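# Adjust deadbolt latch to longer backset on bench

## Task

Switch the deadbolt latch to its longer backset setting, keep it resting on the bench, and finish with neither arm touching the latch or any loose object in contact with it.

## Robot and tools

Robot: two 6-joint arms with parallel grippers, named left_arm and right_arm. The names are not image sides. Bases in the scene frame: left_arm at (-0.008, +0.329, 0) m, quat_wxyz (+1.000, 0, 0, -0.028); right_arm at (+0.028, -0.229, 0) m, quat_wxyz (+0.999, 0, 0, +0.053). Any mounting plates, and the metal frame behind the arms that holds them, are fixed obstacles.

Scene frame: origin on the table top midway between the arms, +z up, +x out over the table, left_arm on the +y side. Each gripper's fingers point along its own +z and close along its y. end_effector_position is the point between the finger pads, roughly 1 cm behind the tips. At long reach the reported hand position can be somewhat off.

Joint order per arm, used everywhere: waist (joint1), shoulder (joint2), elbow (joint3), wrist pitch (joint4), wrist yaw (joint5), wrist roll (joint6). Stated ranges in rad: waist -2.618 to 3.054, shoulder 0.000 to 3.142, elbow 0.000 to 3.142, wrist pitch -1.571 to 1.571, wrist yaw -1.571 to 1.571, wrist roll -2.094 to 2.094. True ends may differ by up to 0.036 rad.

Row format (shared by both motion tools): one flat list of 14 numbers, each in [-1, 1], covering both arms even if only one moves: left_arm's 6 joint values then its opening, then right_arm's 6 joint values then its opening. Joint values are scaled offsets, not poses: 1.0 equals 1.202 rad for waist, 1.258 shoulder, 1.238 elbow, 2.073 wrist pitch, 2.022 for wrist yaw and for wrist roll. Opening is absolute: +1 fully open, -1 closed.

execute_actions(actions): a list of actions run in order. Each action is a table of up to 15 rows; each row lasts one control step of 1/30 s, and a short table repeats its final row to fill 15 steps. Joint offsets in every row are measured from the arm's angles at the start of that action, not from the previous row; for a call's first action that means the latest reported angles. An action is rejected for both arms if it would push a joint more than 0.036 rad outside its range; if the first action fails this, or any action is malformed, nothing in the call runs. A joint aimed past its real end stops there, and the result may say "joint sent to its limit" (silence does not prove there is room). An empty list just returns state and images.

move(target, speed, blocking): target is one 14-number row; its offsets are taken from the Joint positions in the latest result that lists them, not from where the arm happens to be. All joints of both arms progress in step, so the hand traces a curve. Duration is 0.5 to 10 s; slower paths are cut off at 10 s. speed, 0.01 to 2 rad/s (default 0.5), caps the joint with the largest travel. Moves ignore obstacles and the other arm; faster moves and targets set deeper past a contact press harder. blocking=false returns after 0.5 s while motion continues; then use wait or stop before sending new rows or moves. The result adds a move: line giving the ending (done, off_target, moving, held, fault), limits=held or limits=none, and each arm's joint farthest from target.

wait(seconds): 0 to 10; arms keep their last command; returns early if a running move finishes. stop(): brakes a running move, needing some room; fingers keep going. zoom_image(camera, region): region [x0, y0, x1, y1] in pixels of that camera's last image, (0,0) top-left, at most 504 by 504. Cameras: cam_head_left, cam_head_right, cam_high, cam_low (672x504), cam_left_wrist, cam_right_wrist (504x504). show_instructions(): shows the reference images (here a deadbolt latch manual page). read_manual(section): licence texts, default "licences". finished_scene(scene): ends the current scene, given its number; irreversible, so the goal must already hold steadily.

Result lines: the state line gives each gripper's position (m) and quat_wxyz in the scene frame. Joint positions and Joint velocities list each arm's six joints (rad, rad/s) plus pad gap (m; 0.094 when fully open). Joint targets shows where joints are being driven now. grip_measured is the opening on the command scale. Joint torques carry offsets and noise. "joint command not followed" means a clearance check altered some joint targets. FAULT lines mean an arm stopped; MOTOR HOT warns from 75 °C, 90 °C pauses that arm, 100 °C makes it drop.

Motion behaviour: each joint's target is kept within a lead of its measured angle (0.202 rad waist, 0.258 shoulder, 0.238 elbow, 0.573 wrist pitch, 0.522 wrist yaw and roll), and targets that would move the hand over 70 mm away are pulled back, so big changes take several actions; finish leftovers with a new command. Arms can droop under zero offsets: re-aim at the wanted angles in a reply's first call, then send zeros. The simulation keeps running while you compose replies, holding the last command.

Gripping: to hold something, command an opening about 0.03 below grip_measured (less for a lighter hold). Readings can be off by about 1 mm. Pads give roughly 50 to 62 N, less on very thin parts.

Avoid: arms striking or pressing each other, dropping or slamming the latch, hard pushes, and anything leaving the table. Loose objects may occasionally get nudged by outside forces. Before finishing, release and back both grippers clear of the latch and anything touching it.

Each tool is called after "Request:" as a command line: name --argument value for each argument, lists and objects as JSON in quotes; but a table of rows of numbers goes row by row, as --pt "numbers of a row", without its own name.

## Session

Request:
execute_actions --actions '[]'

Request:
show_instructions

Scene clock: 0.00 s.
left_arm: end_effector_position=(+0.2953, +0.0324, +0.1052) grip_measured=+1.000 end_effector_quat_wxyz=(+0.060, +0.358, +0.930, -0.064) | right_arm: end_effector_position=(+0.4624, -0.2996, +0.3746) grip_measured=+1.000 end_effector_quat_wxyz=(+0.129, +0.804, +0.462, +0.352)
Joint names: [waist, shoulder, elbow, wrist pitch, wrist yaw, wrist roll]
Joint positions: left_arm=[-0.689  2.013  1.744 -1.143  0.075 -0.016  0.094] | right_arm=[-0.393  1.936  2.553 -1.474 -0.314  1.927  0.094]
Joint velocities: left_arm=[-0.007 -0.012 -0.017  0.007  0.037  0.007  0.   ] | right_arm=[-0.032 -0.022 -0.002  0.066 -0.022  0.022  0.   ]
Joint torques (N m, as the arm reports them, + toward a larger angle): no reading
Joint targets: left_arm=[-0.689 2.007 1.750 -1.145 0.077 -0.016] | right_arm=[-0.393 1.936 2.554 -1.488 -0.312 1.923]

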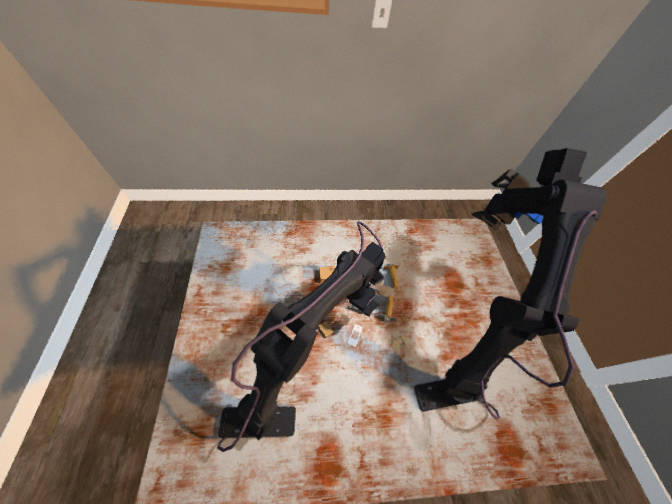

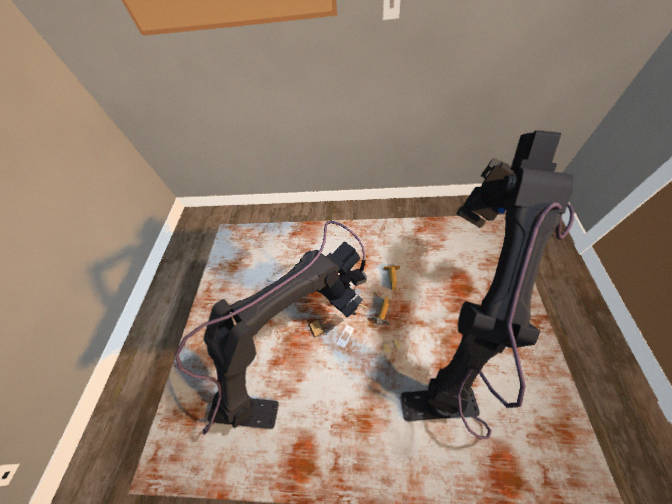

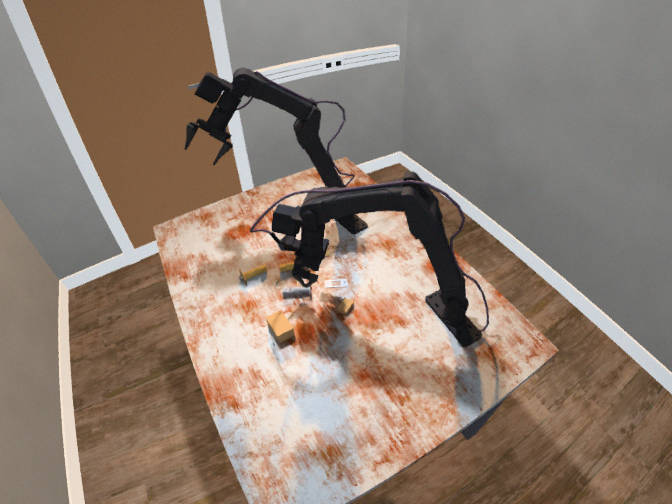

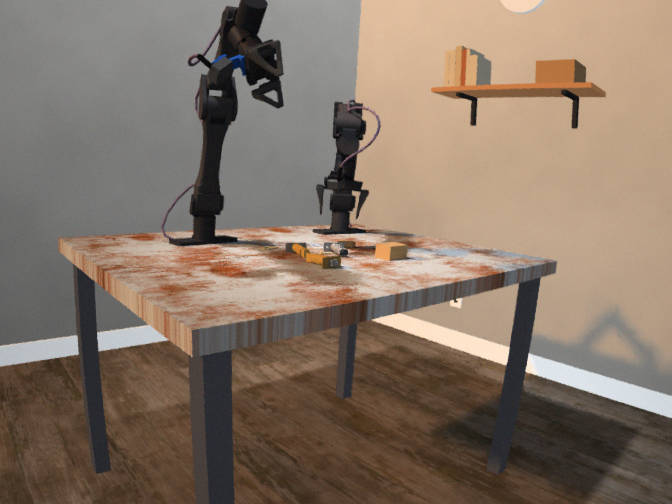

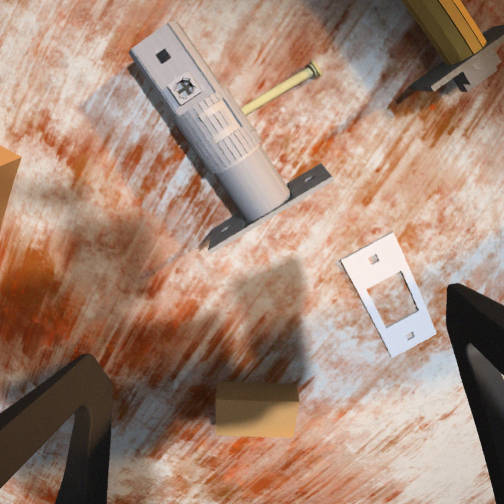

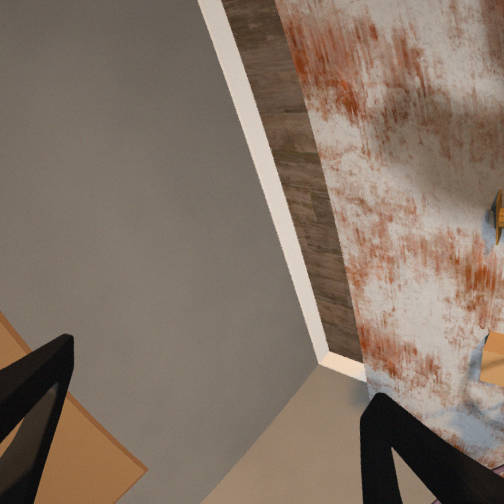

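Reference images for this scene: deadbolt latch manual.

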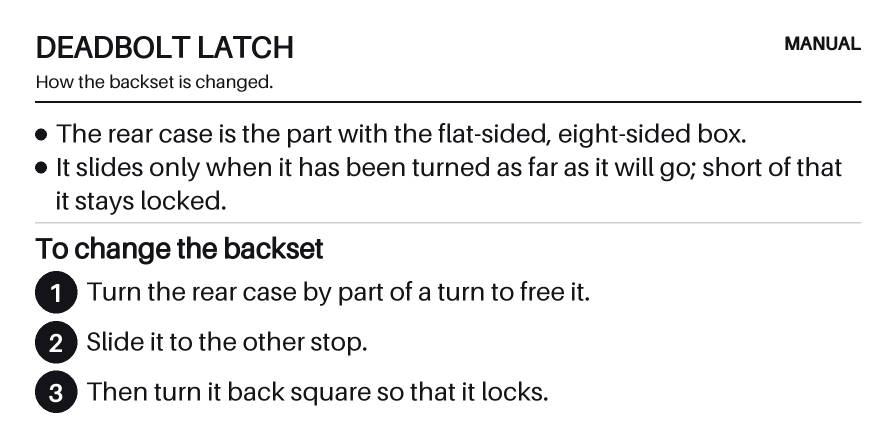

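Request:
move --target '[0.3,-0.75,-0.68,0.31,-0.04,0,0.2, 0.2,0,-0.4,0.07,0.08,-0.99,1]' --speed 1.5

Scene clock: 22.50 s.
left_arm: end_effector_position=(+0.3097, +0.1988, +0.2136) grip_measured=+0.202 end_effector_quat_wxyz=(+0.423, +0.169, +0.886, -0.088) | right_arm: end_effector_position=(+0.4687, -0.2243, +0.2319) grip_measured=+1.000 end_effector_quat_wxyz=(+0.194, -0.019, +0.979, +0.068)
Joint names: [waist, shoulder, elbow, wrist pitch, wrist yaw, wrist roll]
Joint positions: left_arm=[-0.335  1.09   0.916 -0.503  0.001 -0.016  0.056] | right_arm=[-0.161  1.936  2.082 -1.334 -0.161 -0.064  0.094]
Joint velocities: left_arm=[ 0.007 -0.007  0.007  0.007 -0.022 -0.022 -0.   ] | right_arm=[-0.007 -0.017  0.007 -0.037 -0.007 -0.037  0.   ]
Joint torques (N m, as the arm reports them, + toward a larger angle): left_arm=[ 0.51 -4.37  7.16  1.91 -0.07 -0.04] | right_arm=[ 0.54 -9.67  5.01  0.97  0.   -0.1 ]
Joint targets: left_arm=[-0.328 1.069 0.902 -0.501 -0.006 -0.016] | right_arm=[-0.153 1.936 2.057 -1.329 -0.152 -0.075]
move: off_target (left_arm, right_arm); limits=none; left_arm: farthest joint: the shoulder, 0.021 radians from its target (0.943 radians at the start); right_arm: farthest joint: the elbow, 0.024 radians from its target (0.495 radians at the start)

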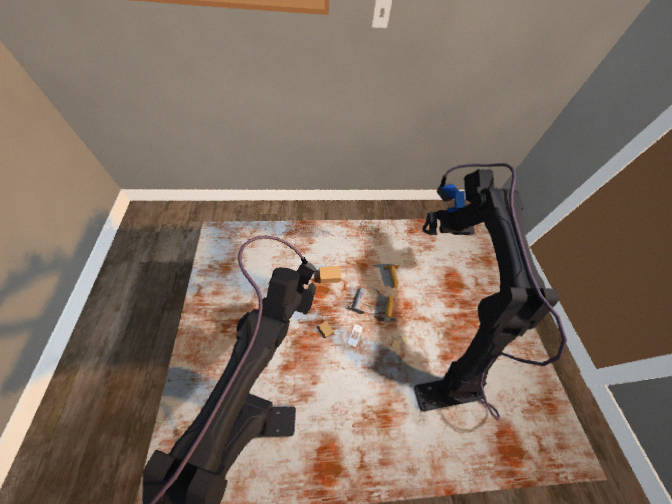

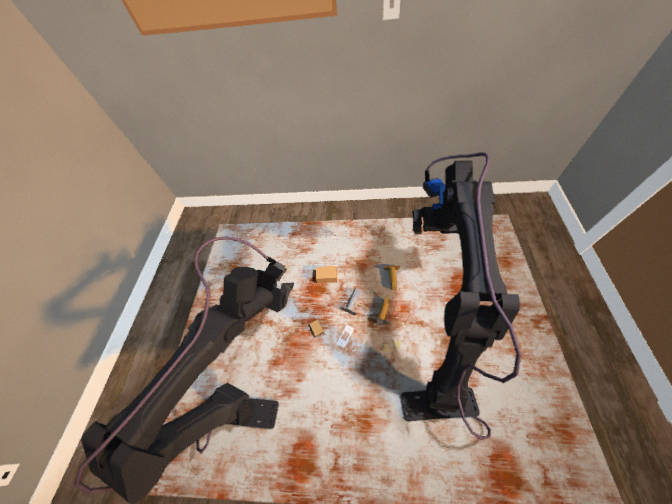

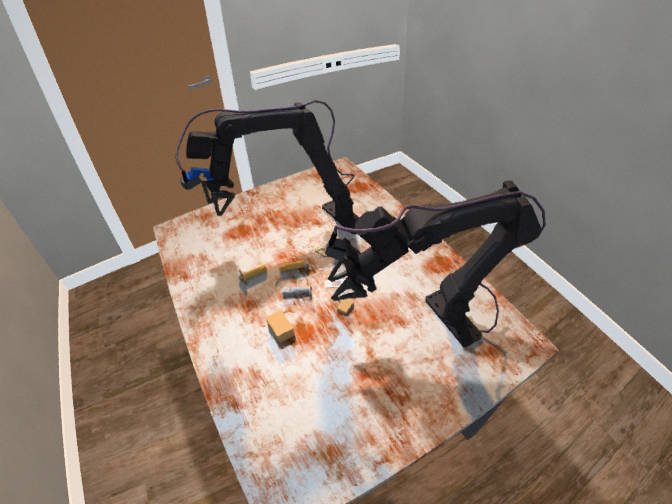

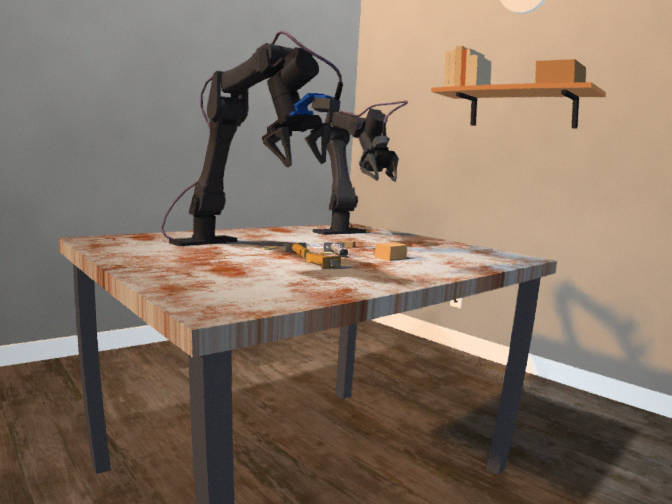

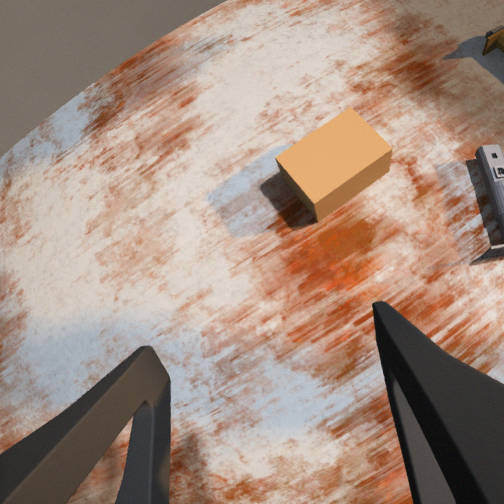

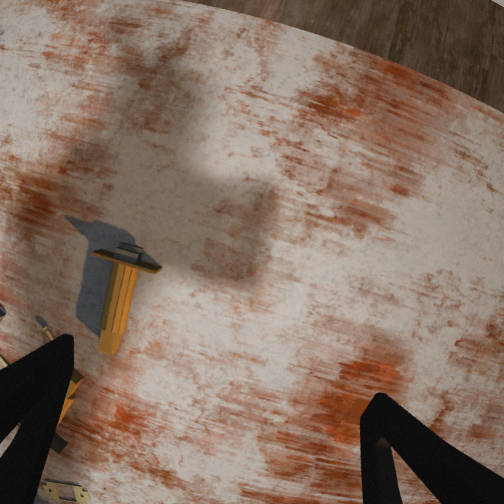

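Request:
move --target '[0.2,0.025,-0.63,0.715,0,0.01,0.2, 0.672,0.035,-0.446,0.087,0.084,-0.98,1]' --speed 1.4

Scene clock: 28.93 s.
left_arm: end_effector_position=(+0.3286, +0.2760, +0.1929) grip_measured=+0.202 end_effector_quat_wxyz=(+0.711, +0.054, +0.699, -0.059) | right_arm: end_effector_position=(+0.2987, +0.0244, +0.0712) grip_measured=+1.000 end_effector_quat_wxyz=(-0.002, +0.984, -0.177, +0.002)
Joint names: [waist, shoulder, elbow, wrist pitch, wrist yaw, wrist roll]
Joint positions: left_arm=[-0.102  1.11   0.149  0.978  0.001 -0.005  0.056] | right_arm=[ 0.646  1.964  1.554 -1.155  0.001 -2.034  0.094]
Joint velocities: left_arm=[-0.007 -0.007 -0.017  0.022  0.051 -0.022 -0.   ] | right_arm=[ 0.012 -0.007 -0.007  0.022 -0.007  0.095  0.   ]
Joint torques (N m, as the arm reports them, + toward a larger angle): left_arm=[ 0.56 -0.58  6.1   2.18 -0.01  0.05] | right_arm=[-0.06 -8.56  5.1   0.18  0.07 -0.13]
Joint targets: left_arm=[-0.095 1.122 0.136 0.979 0.001 0.005] | right_arm=[0.647 1.980 1.529 -1.154 0.008 -2.045]
move: off_target (right_arm); limits=none; left_arm: farthest joint: the elbow, 0.013 radians from its target (0.780 radians at the start); right_arm: farthest joint: the elbow, 0.024 radians from its target (0.552 radians at the start)

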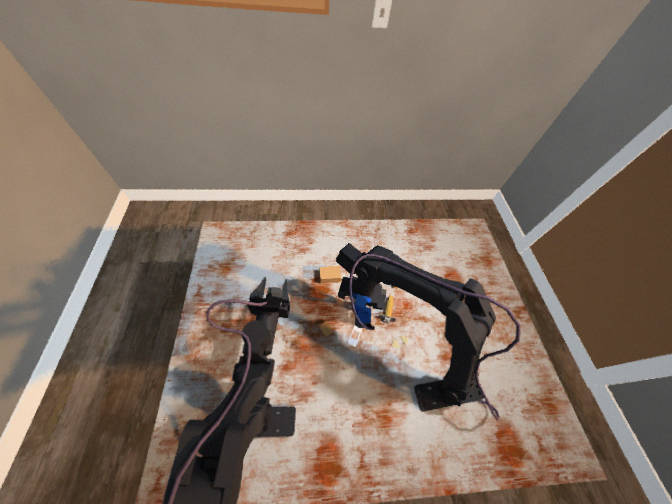

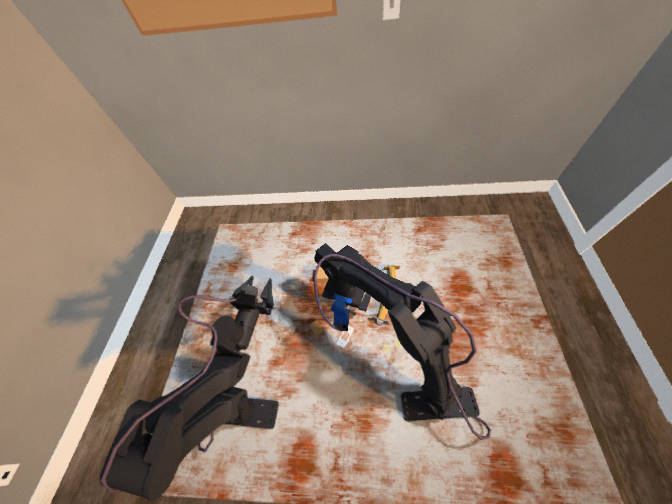

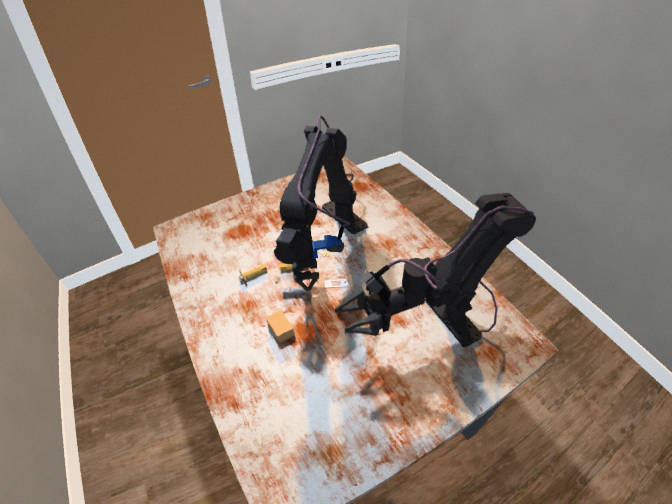

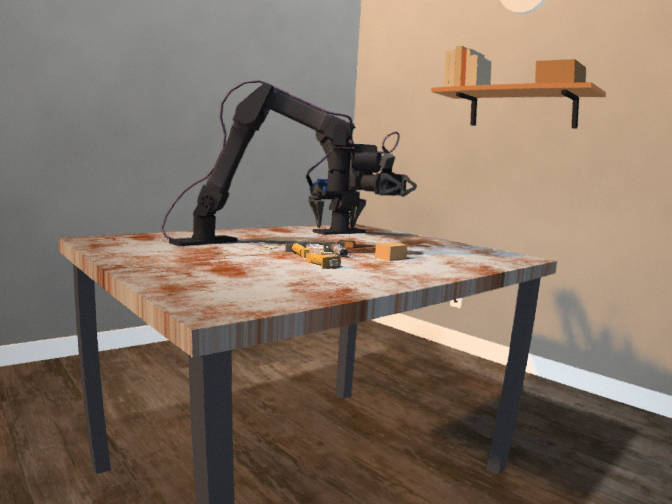

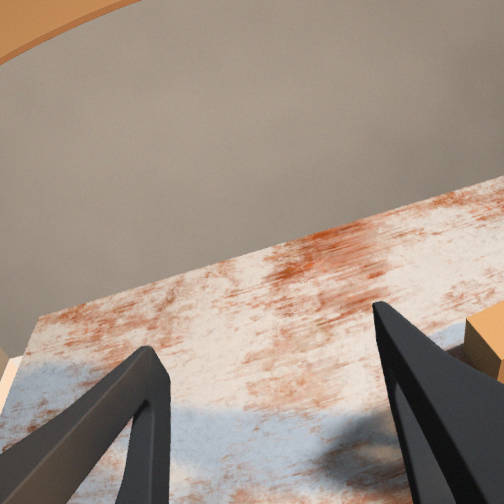

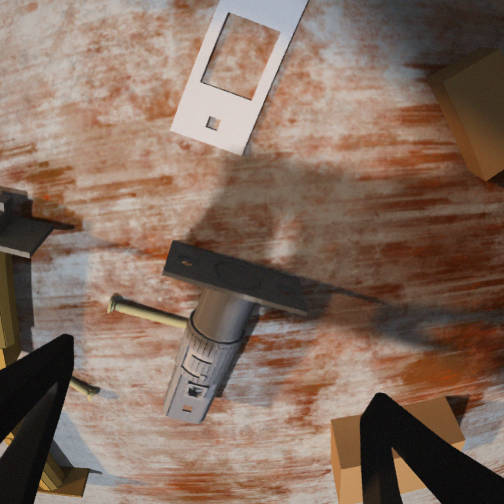

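Request:
move --target '[0,0,0,0,0,0,0.2, 0,0.045,-0.141,0.091,0,0.055,0.65]' --speed 0.3

Request:
zoom_image --camera "cam_high" --region '[265, 245, 355, 315]'

Request:
zoom_image --camera "cam_low" --region '[295, 205, 385, 270]'

Scene clock: 40.03 s.
left_arm: end_effector_position=(+0.3286, +0.2760, +0.1929) grip_measured=+0.202 end_effector_quat_wxyz=(+0.711, +0.054, +0.699, -0.059) | right_arm: end_effector_position=(+0.2953, +0.0211, +0.0193) grip_measured=+0.652 end_effector_quat_wxyz=(+0.002, +0.974, -0.227, -0.001)
Joint names: [waist, shoulder, elbow, wrist pitch, wrist yaw, wrist roll]
Joint positions: left_arm=[-0.102  1.11   0.149  0.978  0.001 -0.005  0.056] | right_arm=[ 0.646  2.008  1.402 -0.969  0.001 -1.934  0.078]
Joint velocities: left_arm=[ 0.002  0.007 -0.017 -0.051  0.007 -0.007 -0.   ] | right_arm=[-0.017 -0.002 -0.007 -0.051  0.037  0.022 -0.   ]
Joint torques (N m, as the arm reports them, + toward a larger angle): left_arm=[ 0.   -1.64  7.15  2.15  0.   -0.04] | right_arm=[ 0.02 -8.77  4.83  0.13  0.03  0.14]
Joint targets: left_arm=[-0.102 1.110 0.149 0.978 0.001 -0.005] | right_arm=[0.646 2.021 1.379 -0.967 0.001 -1.923]
move: off_target (right_arm); limits=none; left_arm: farthest joint: the waist, 0.000 radians from its target (0.000 radians at the start); right_arm: farthest joint: the elbow, 0.023 radians from its target (0.174 radians at the start)

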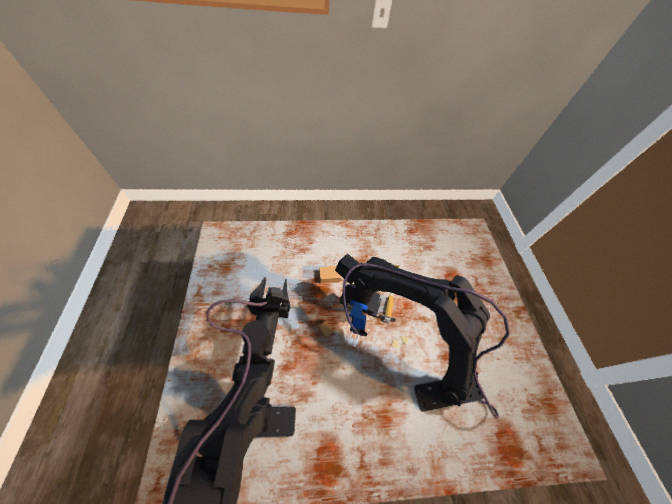

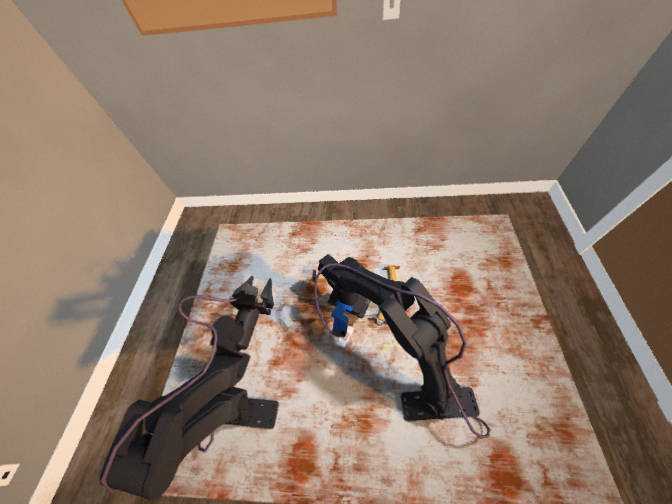

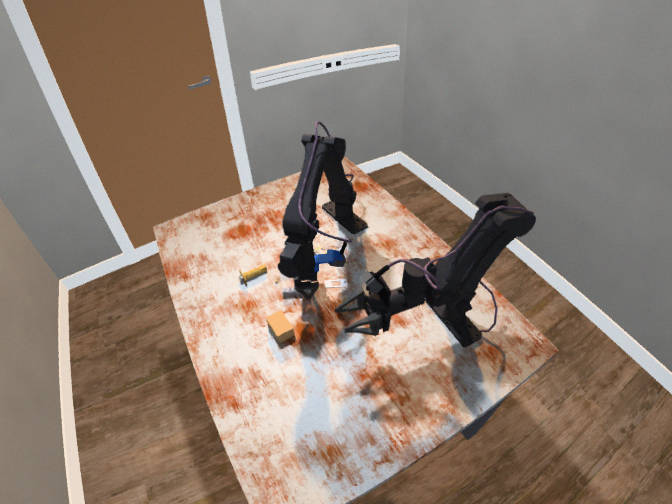

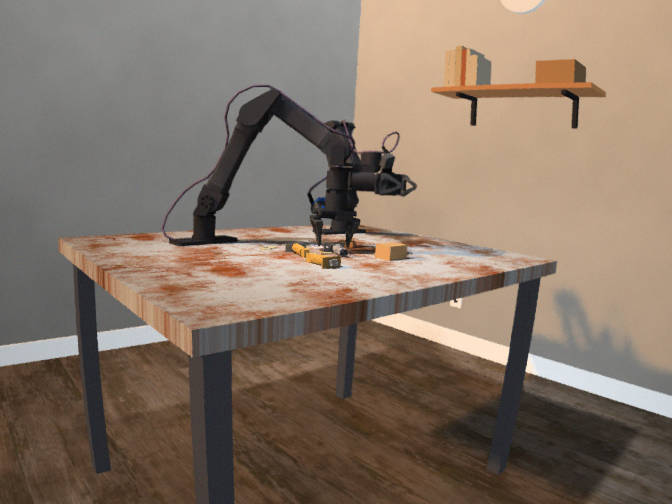

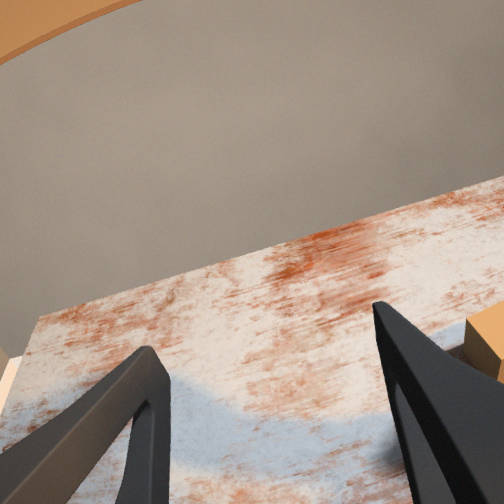

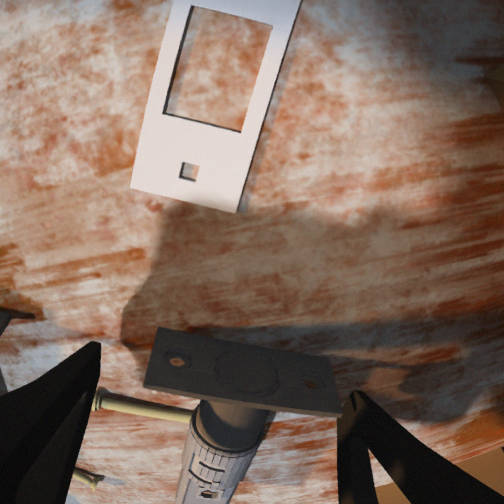

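Region (265, 245, 355, 315) of cam_high's 672x504 image, scaled by 5.600, with more detail than that image has.

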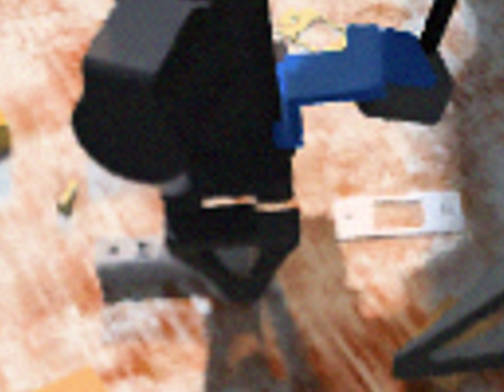

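Region (295, 205, 385, 270) of cam_low's 672x504 image, scaled by 5.600, with more detail than that image has.

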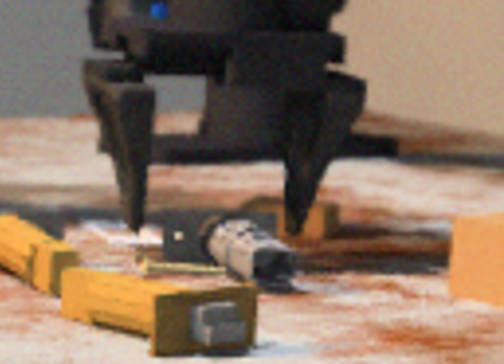

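Request:
move --target '[0,0,0,0,0,0,0.2, 0,0.038,0,0.018,0,0,0.6]' --speed 0.1

Request:
execute_actions --actions '[[[0,0,0,0,0,0,0.2,0,0,0,0,0,0,0.5],[0,0,0,0,0,0,0.2,0,0,0,0,0,0,0.42],[0,0,0,0,0,0,0.2,0,0,0,0,0,0,0.36],[0,0,0,0,0,0,0.2,0,0,0,0,0,0,0.32],[0,0,0,0,0,0,0.2,0,0,0,0,0,0,0.29],[0,0,0,0,0,0,0.2,0,0,0,0,0,0,0.26],[0,0,0,0,0,0,0.2,0,0,0,0,0,0,0.24],[0,0,0,0,0,0,0.2,0,0,0,0,0,0,0.22],[0,0,0,0,0,0,0.2,0,0,0,0,0,0,0.2],[0,0,0,0,0,0,0.2,0,0,0,0,0,0,0.18],[0,0,0,0,0,0,0.2,0,0,0,0,0,0,0.15]]]'

Scene clock: 50.20 s.
left_arm: end_effector_position=(+0.3286, +0.2760, +0.1929) grip_measured=+0.202 end_effector_quat_wxyz=(+0.711, +0.054, +0.699, -0.059) | right_arm: end_effector_position=(+0.2992, +0.0247, +0.0082) grip_measured=+0.602 end_effector_quat_wxyz=(+0.001, +0.974, -0.227, +0.000)
Joint names: [waist, shoulder, elbow, wrist pitch, wrist yaw, wrist roll]
Joint positions: left_arm=[-0.102  1.11   0.149  0.978  0.001 -0.005  0.056] | right_arm=[ 0.646  2.039  1.402 -0.934  0.001 -1.934  0.075]
Joint velocities: left_arm=[ 0.022  0.007 -0.017  0.051 -0.066  0.037 -0.001] | right_arm=[ 0.017  0.002  0.007  0.051  0.022 -0.022  0.   ]
Joint torques (N m, as the arm reports them, + toward a larger angle): left_arm=[-0.05 -1.63  7.16  2.14 -0.01 -0.05] | right_arm=[ 0.02 -9.03  6.76  0.14 -0.02  0.01]
Joint targets: left_arm=[-0.102 1.110 0.149 0.978 0.001 -0.005] | right_arm=[0.646 2.056 1.402 -0.932 0.001 -1.934]
move: done; limits=none; left_arm: farthest joint: the waist, 0.000 radians from its target (0.000 radians at the start); right_arm: farthest joint: the shoulder, 0.016 radians from its target (0.048 radians at the start)

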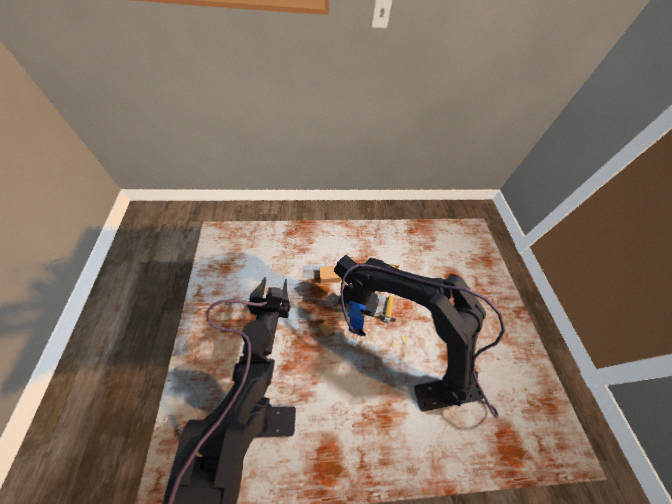

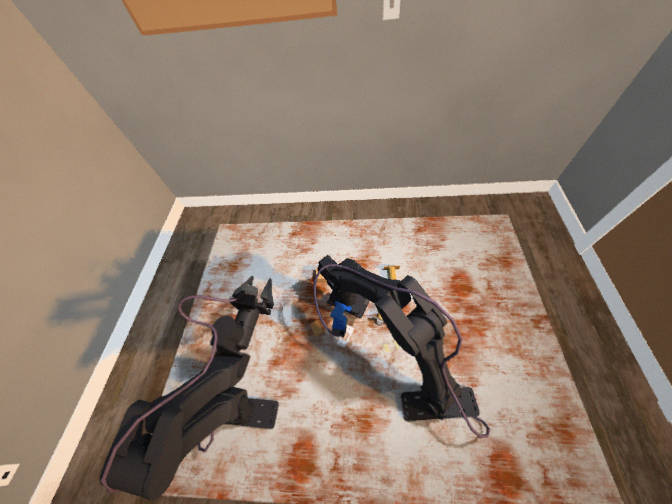

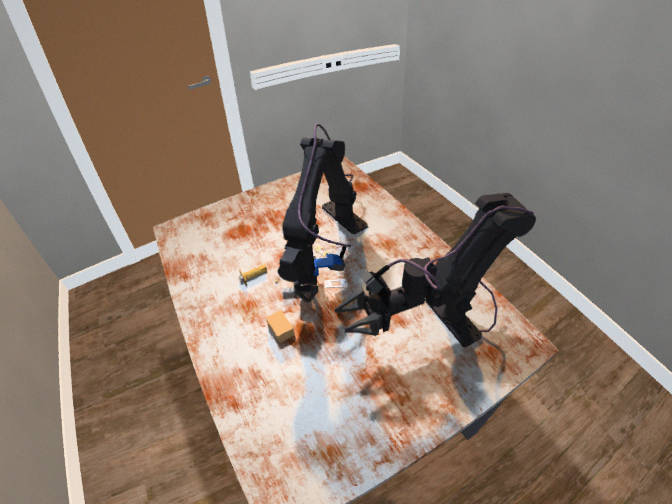

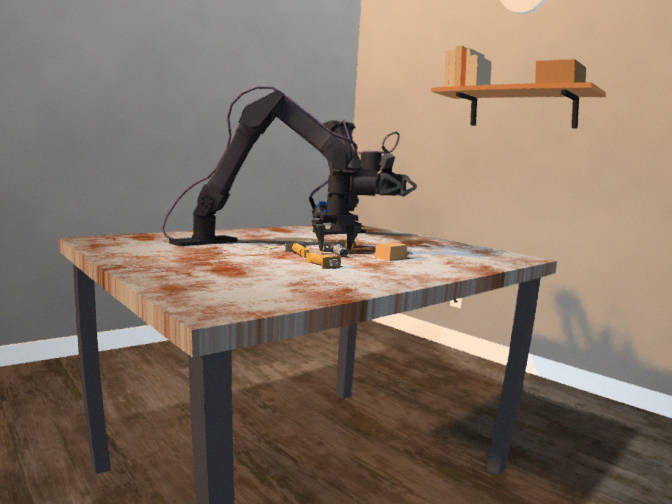

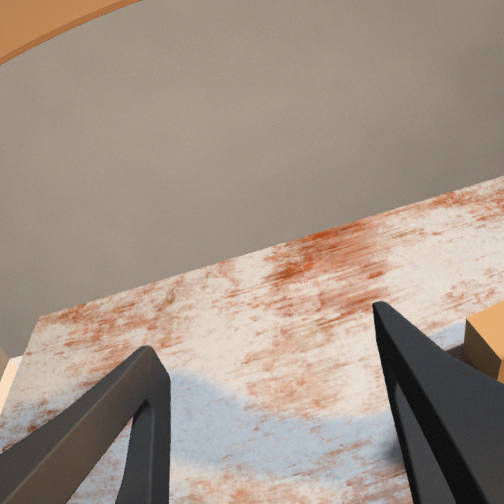

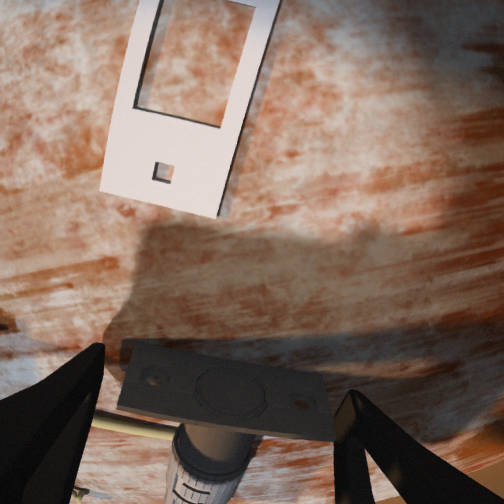

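Scene clock: 50.70 s.
left_arm: end_effector_position=(+0.3286, +0.2760, +0.1929) grip_measured=+0.202 end_effector_quat_wxyz=(+0.711, +0.054, +0.699, -0.059) | right_arm: end_effector_position=(+0.2992, +0.0247, +0.0082) grip_measured=+0.200 end_effector_quat_wxyz=(+0.001, +0.974, -0.227, +0.000)
Joint names: [waist, shoulder, elbow, wrist pitch, wrist yaw, wrist roll]
Joint positions: left_arm=[-0.102  1.11   0.149  0.978  0.001 -0.005  0.056] | right_arm=[ 0.646  2.039  1.402 -0.934  0.001 -1.934  0.056]
Joint velocities: left_arm=[-0.002  0.002  0.002 -0.037 -0.022 -0.007 -0.   ] | right_arm=[ 0.007 -0.007  0.007  0.007  0.037 -0.037  0.001]
Joint torques (N m, as the arm reports them, + toward a larger angle): left_arm=[-0.05 -1.64  7.15  2.16 -0.01 -0.04] | right_arm=[ -0.02 -10.07   6.7    0.13   0.05   0.04]
Joint targets: left_arm=[-0.102 1.110 0.149 0.978 0.001 -0.005] | right_arm=[0.646 2.039 1.402 -0.935 0.001 -1.934]

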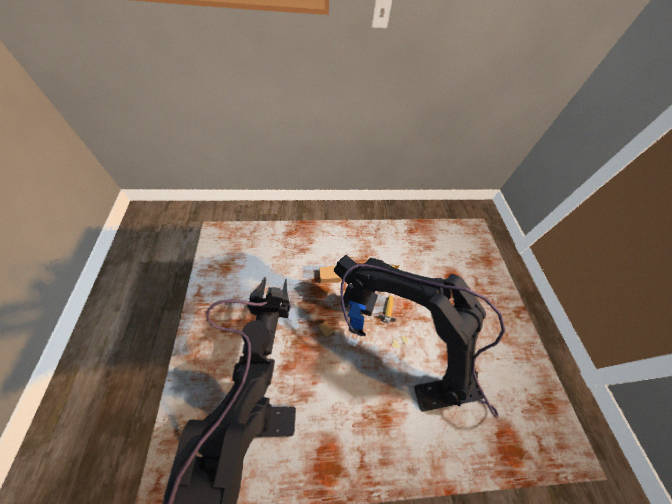

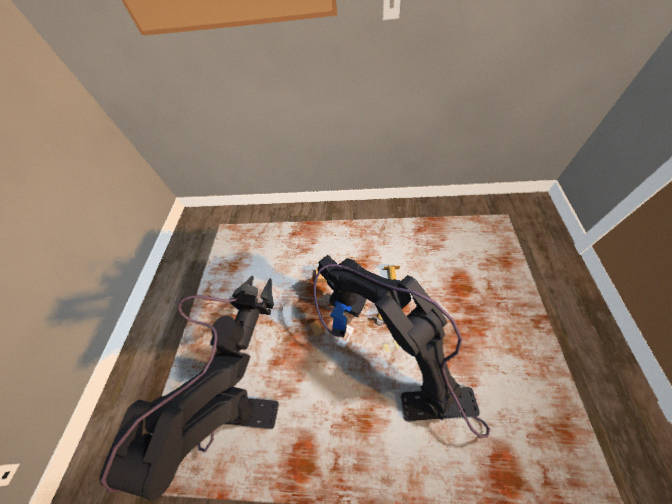

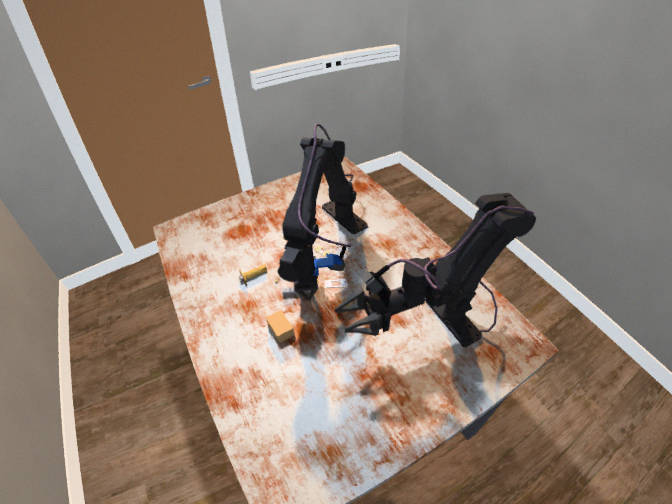

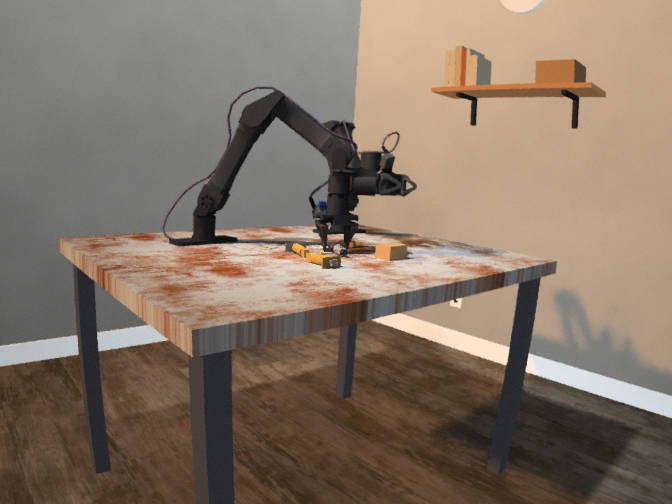

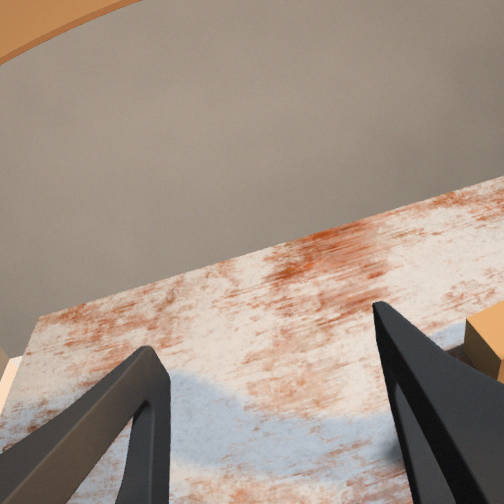

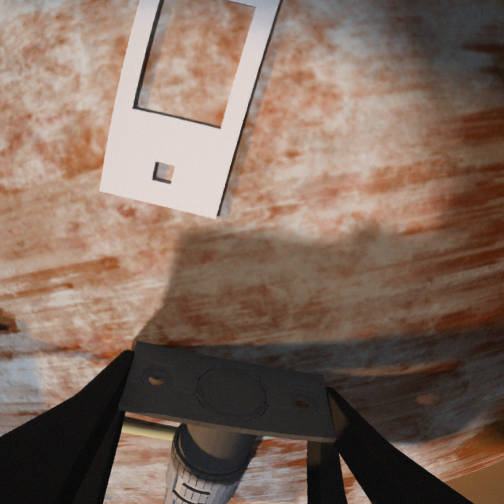

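Request:
execute_actions --actions '[]'

Scene clock: 72.77 s.
left_arm: end_effector_position=(+0.3286, +0.2760, +0.1929) grip_measured=+0.202 end_effector_quat_wxyz=(+0.711, +0.054, +0.699, -0.059) | right_arm: end_effector_position=(+0.2992, +0.0247, +0.0082) grip_measured=+0.200 end_effector_quat_wxyz=(+0.001, +0.974, -0.227, +0.000)
Joint names: [waist, shoulder, elbow, wrist pitch, wrist yaw, wrist roll]
Joint positions: left_arm=[-0.102  1.11   0.149  0.978  0.001 -0.005  0.056] | right_arm=[ 0.646  2.039  1.402 -0.934  0.001 -1.934  0.056]
Joint velocities: left_arm=[-0.002 -0.027  0.007  0.007 -0.007  0.037  0.   ] | right_arm=[ 0.017  0.002  0.012 -0.037  0.007 -0.022 -0.001]
Joint torques (N m, as the arm reports them, + toward a larger angle): left_arm=[-0.01 -1.63  7.18  2.14 -0.01 -0.04] | right_arm=[ -0.11 -10.17   6.47   0.16  -0.01   0.  ]
Joint targets: left_arm=[-0.102 1.110 0.149 0.978 0.001 -0.005] | right_arm=[0.646 2.039 1.402 -0.935 0.001 -1.934]

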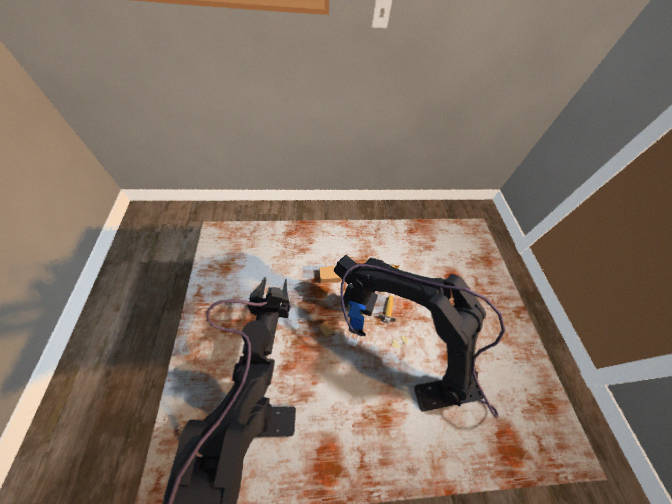

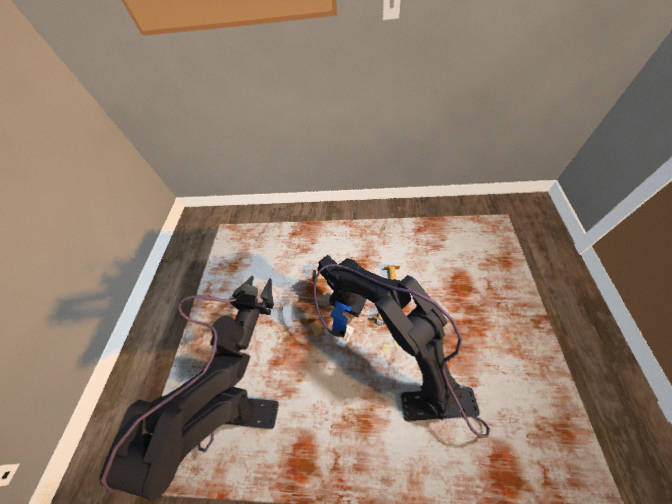

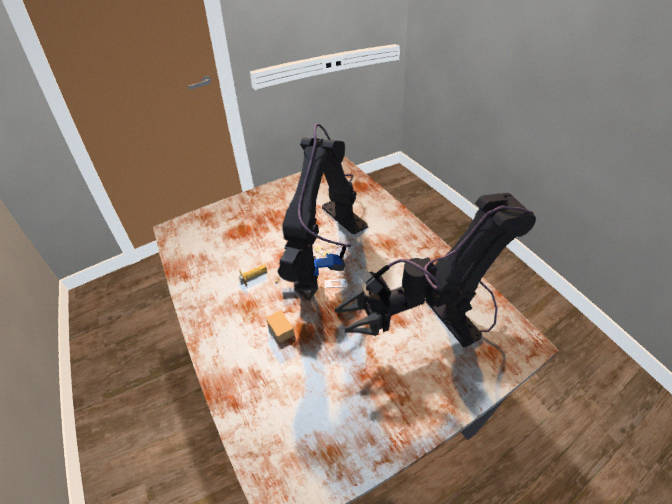

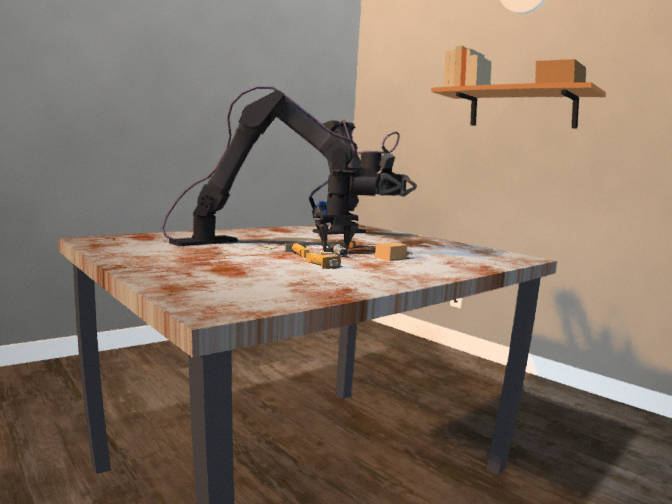

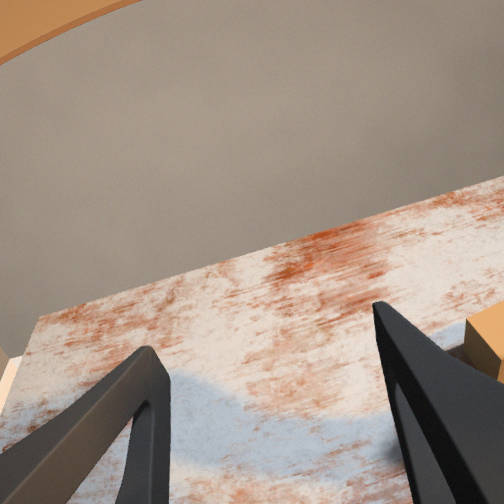

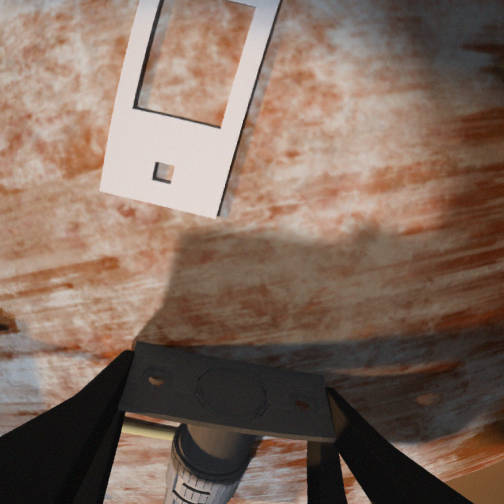

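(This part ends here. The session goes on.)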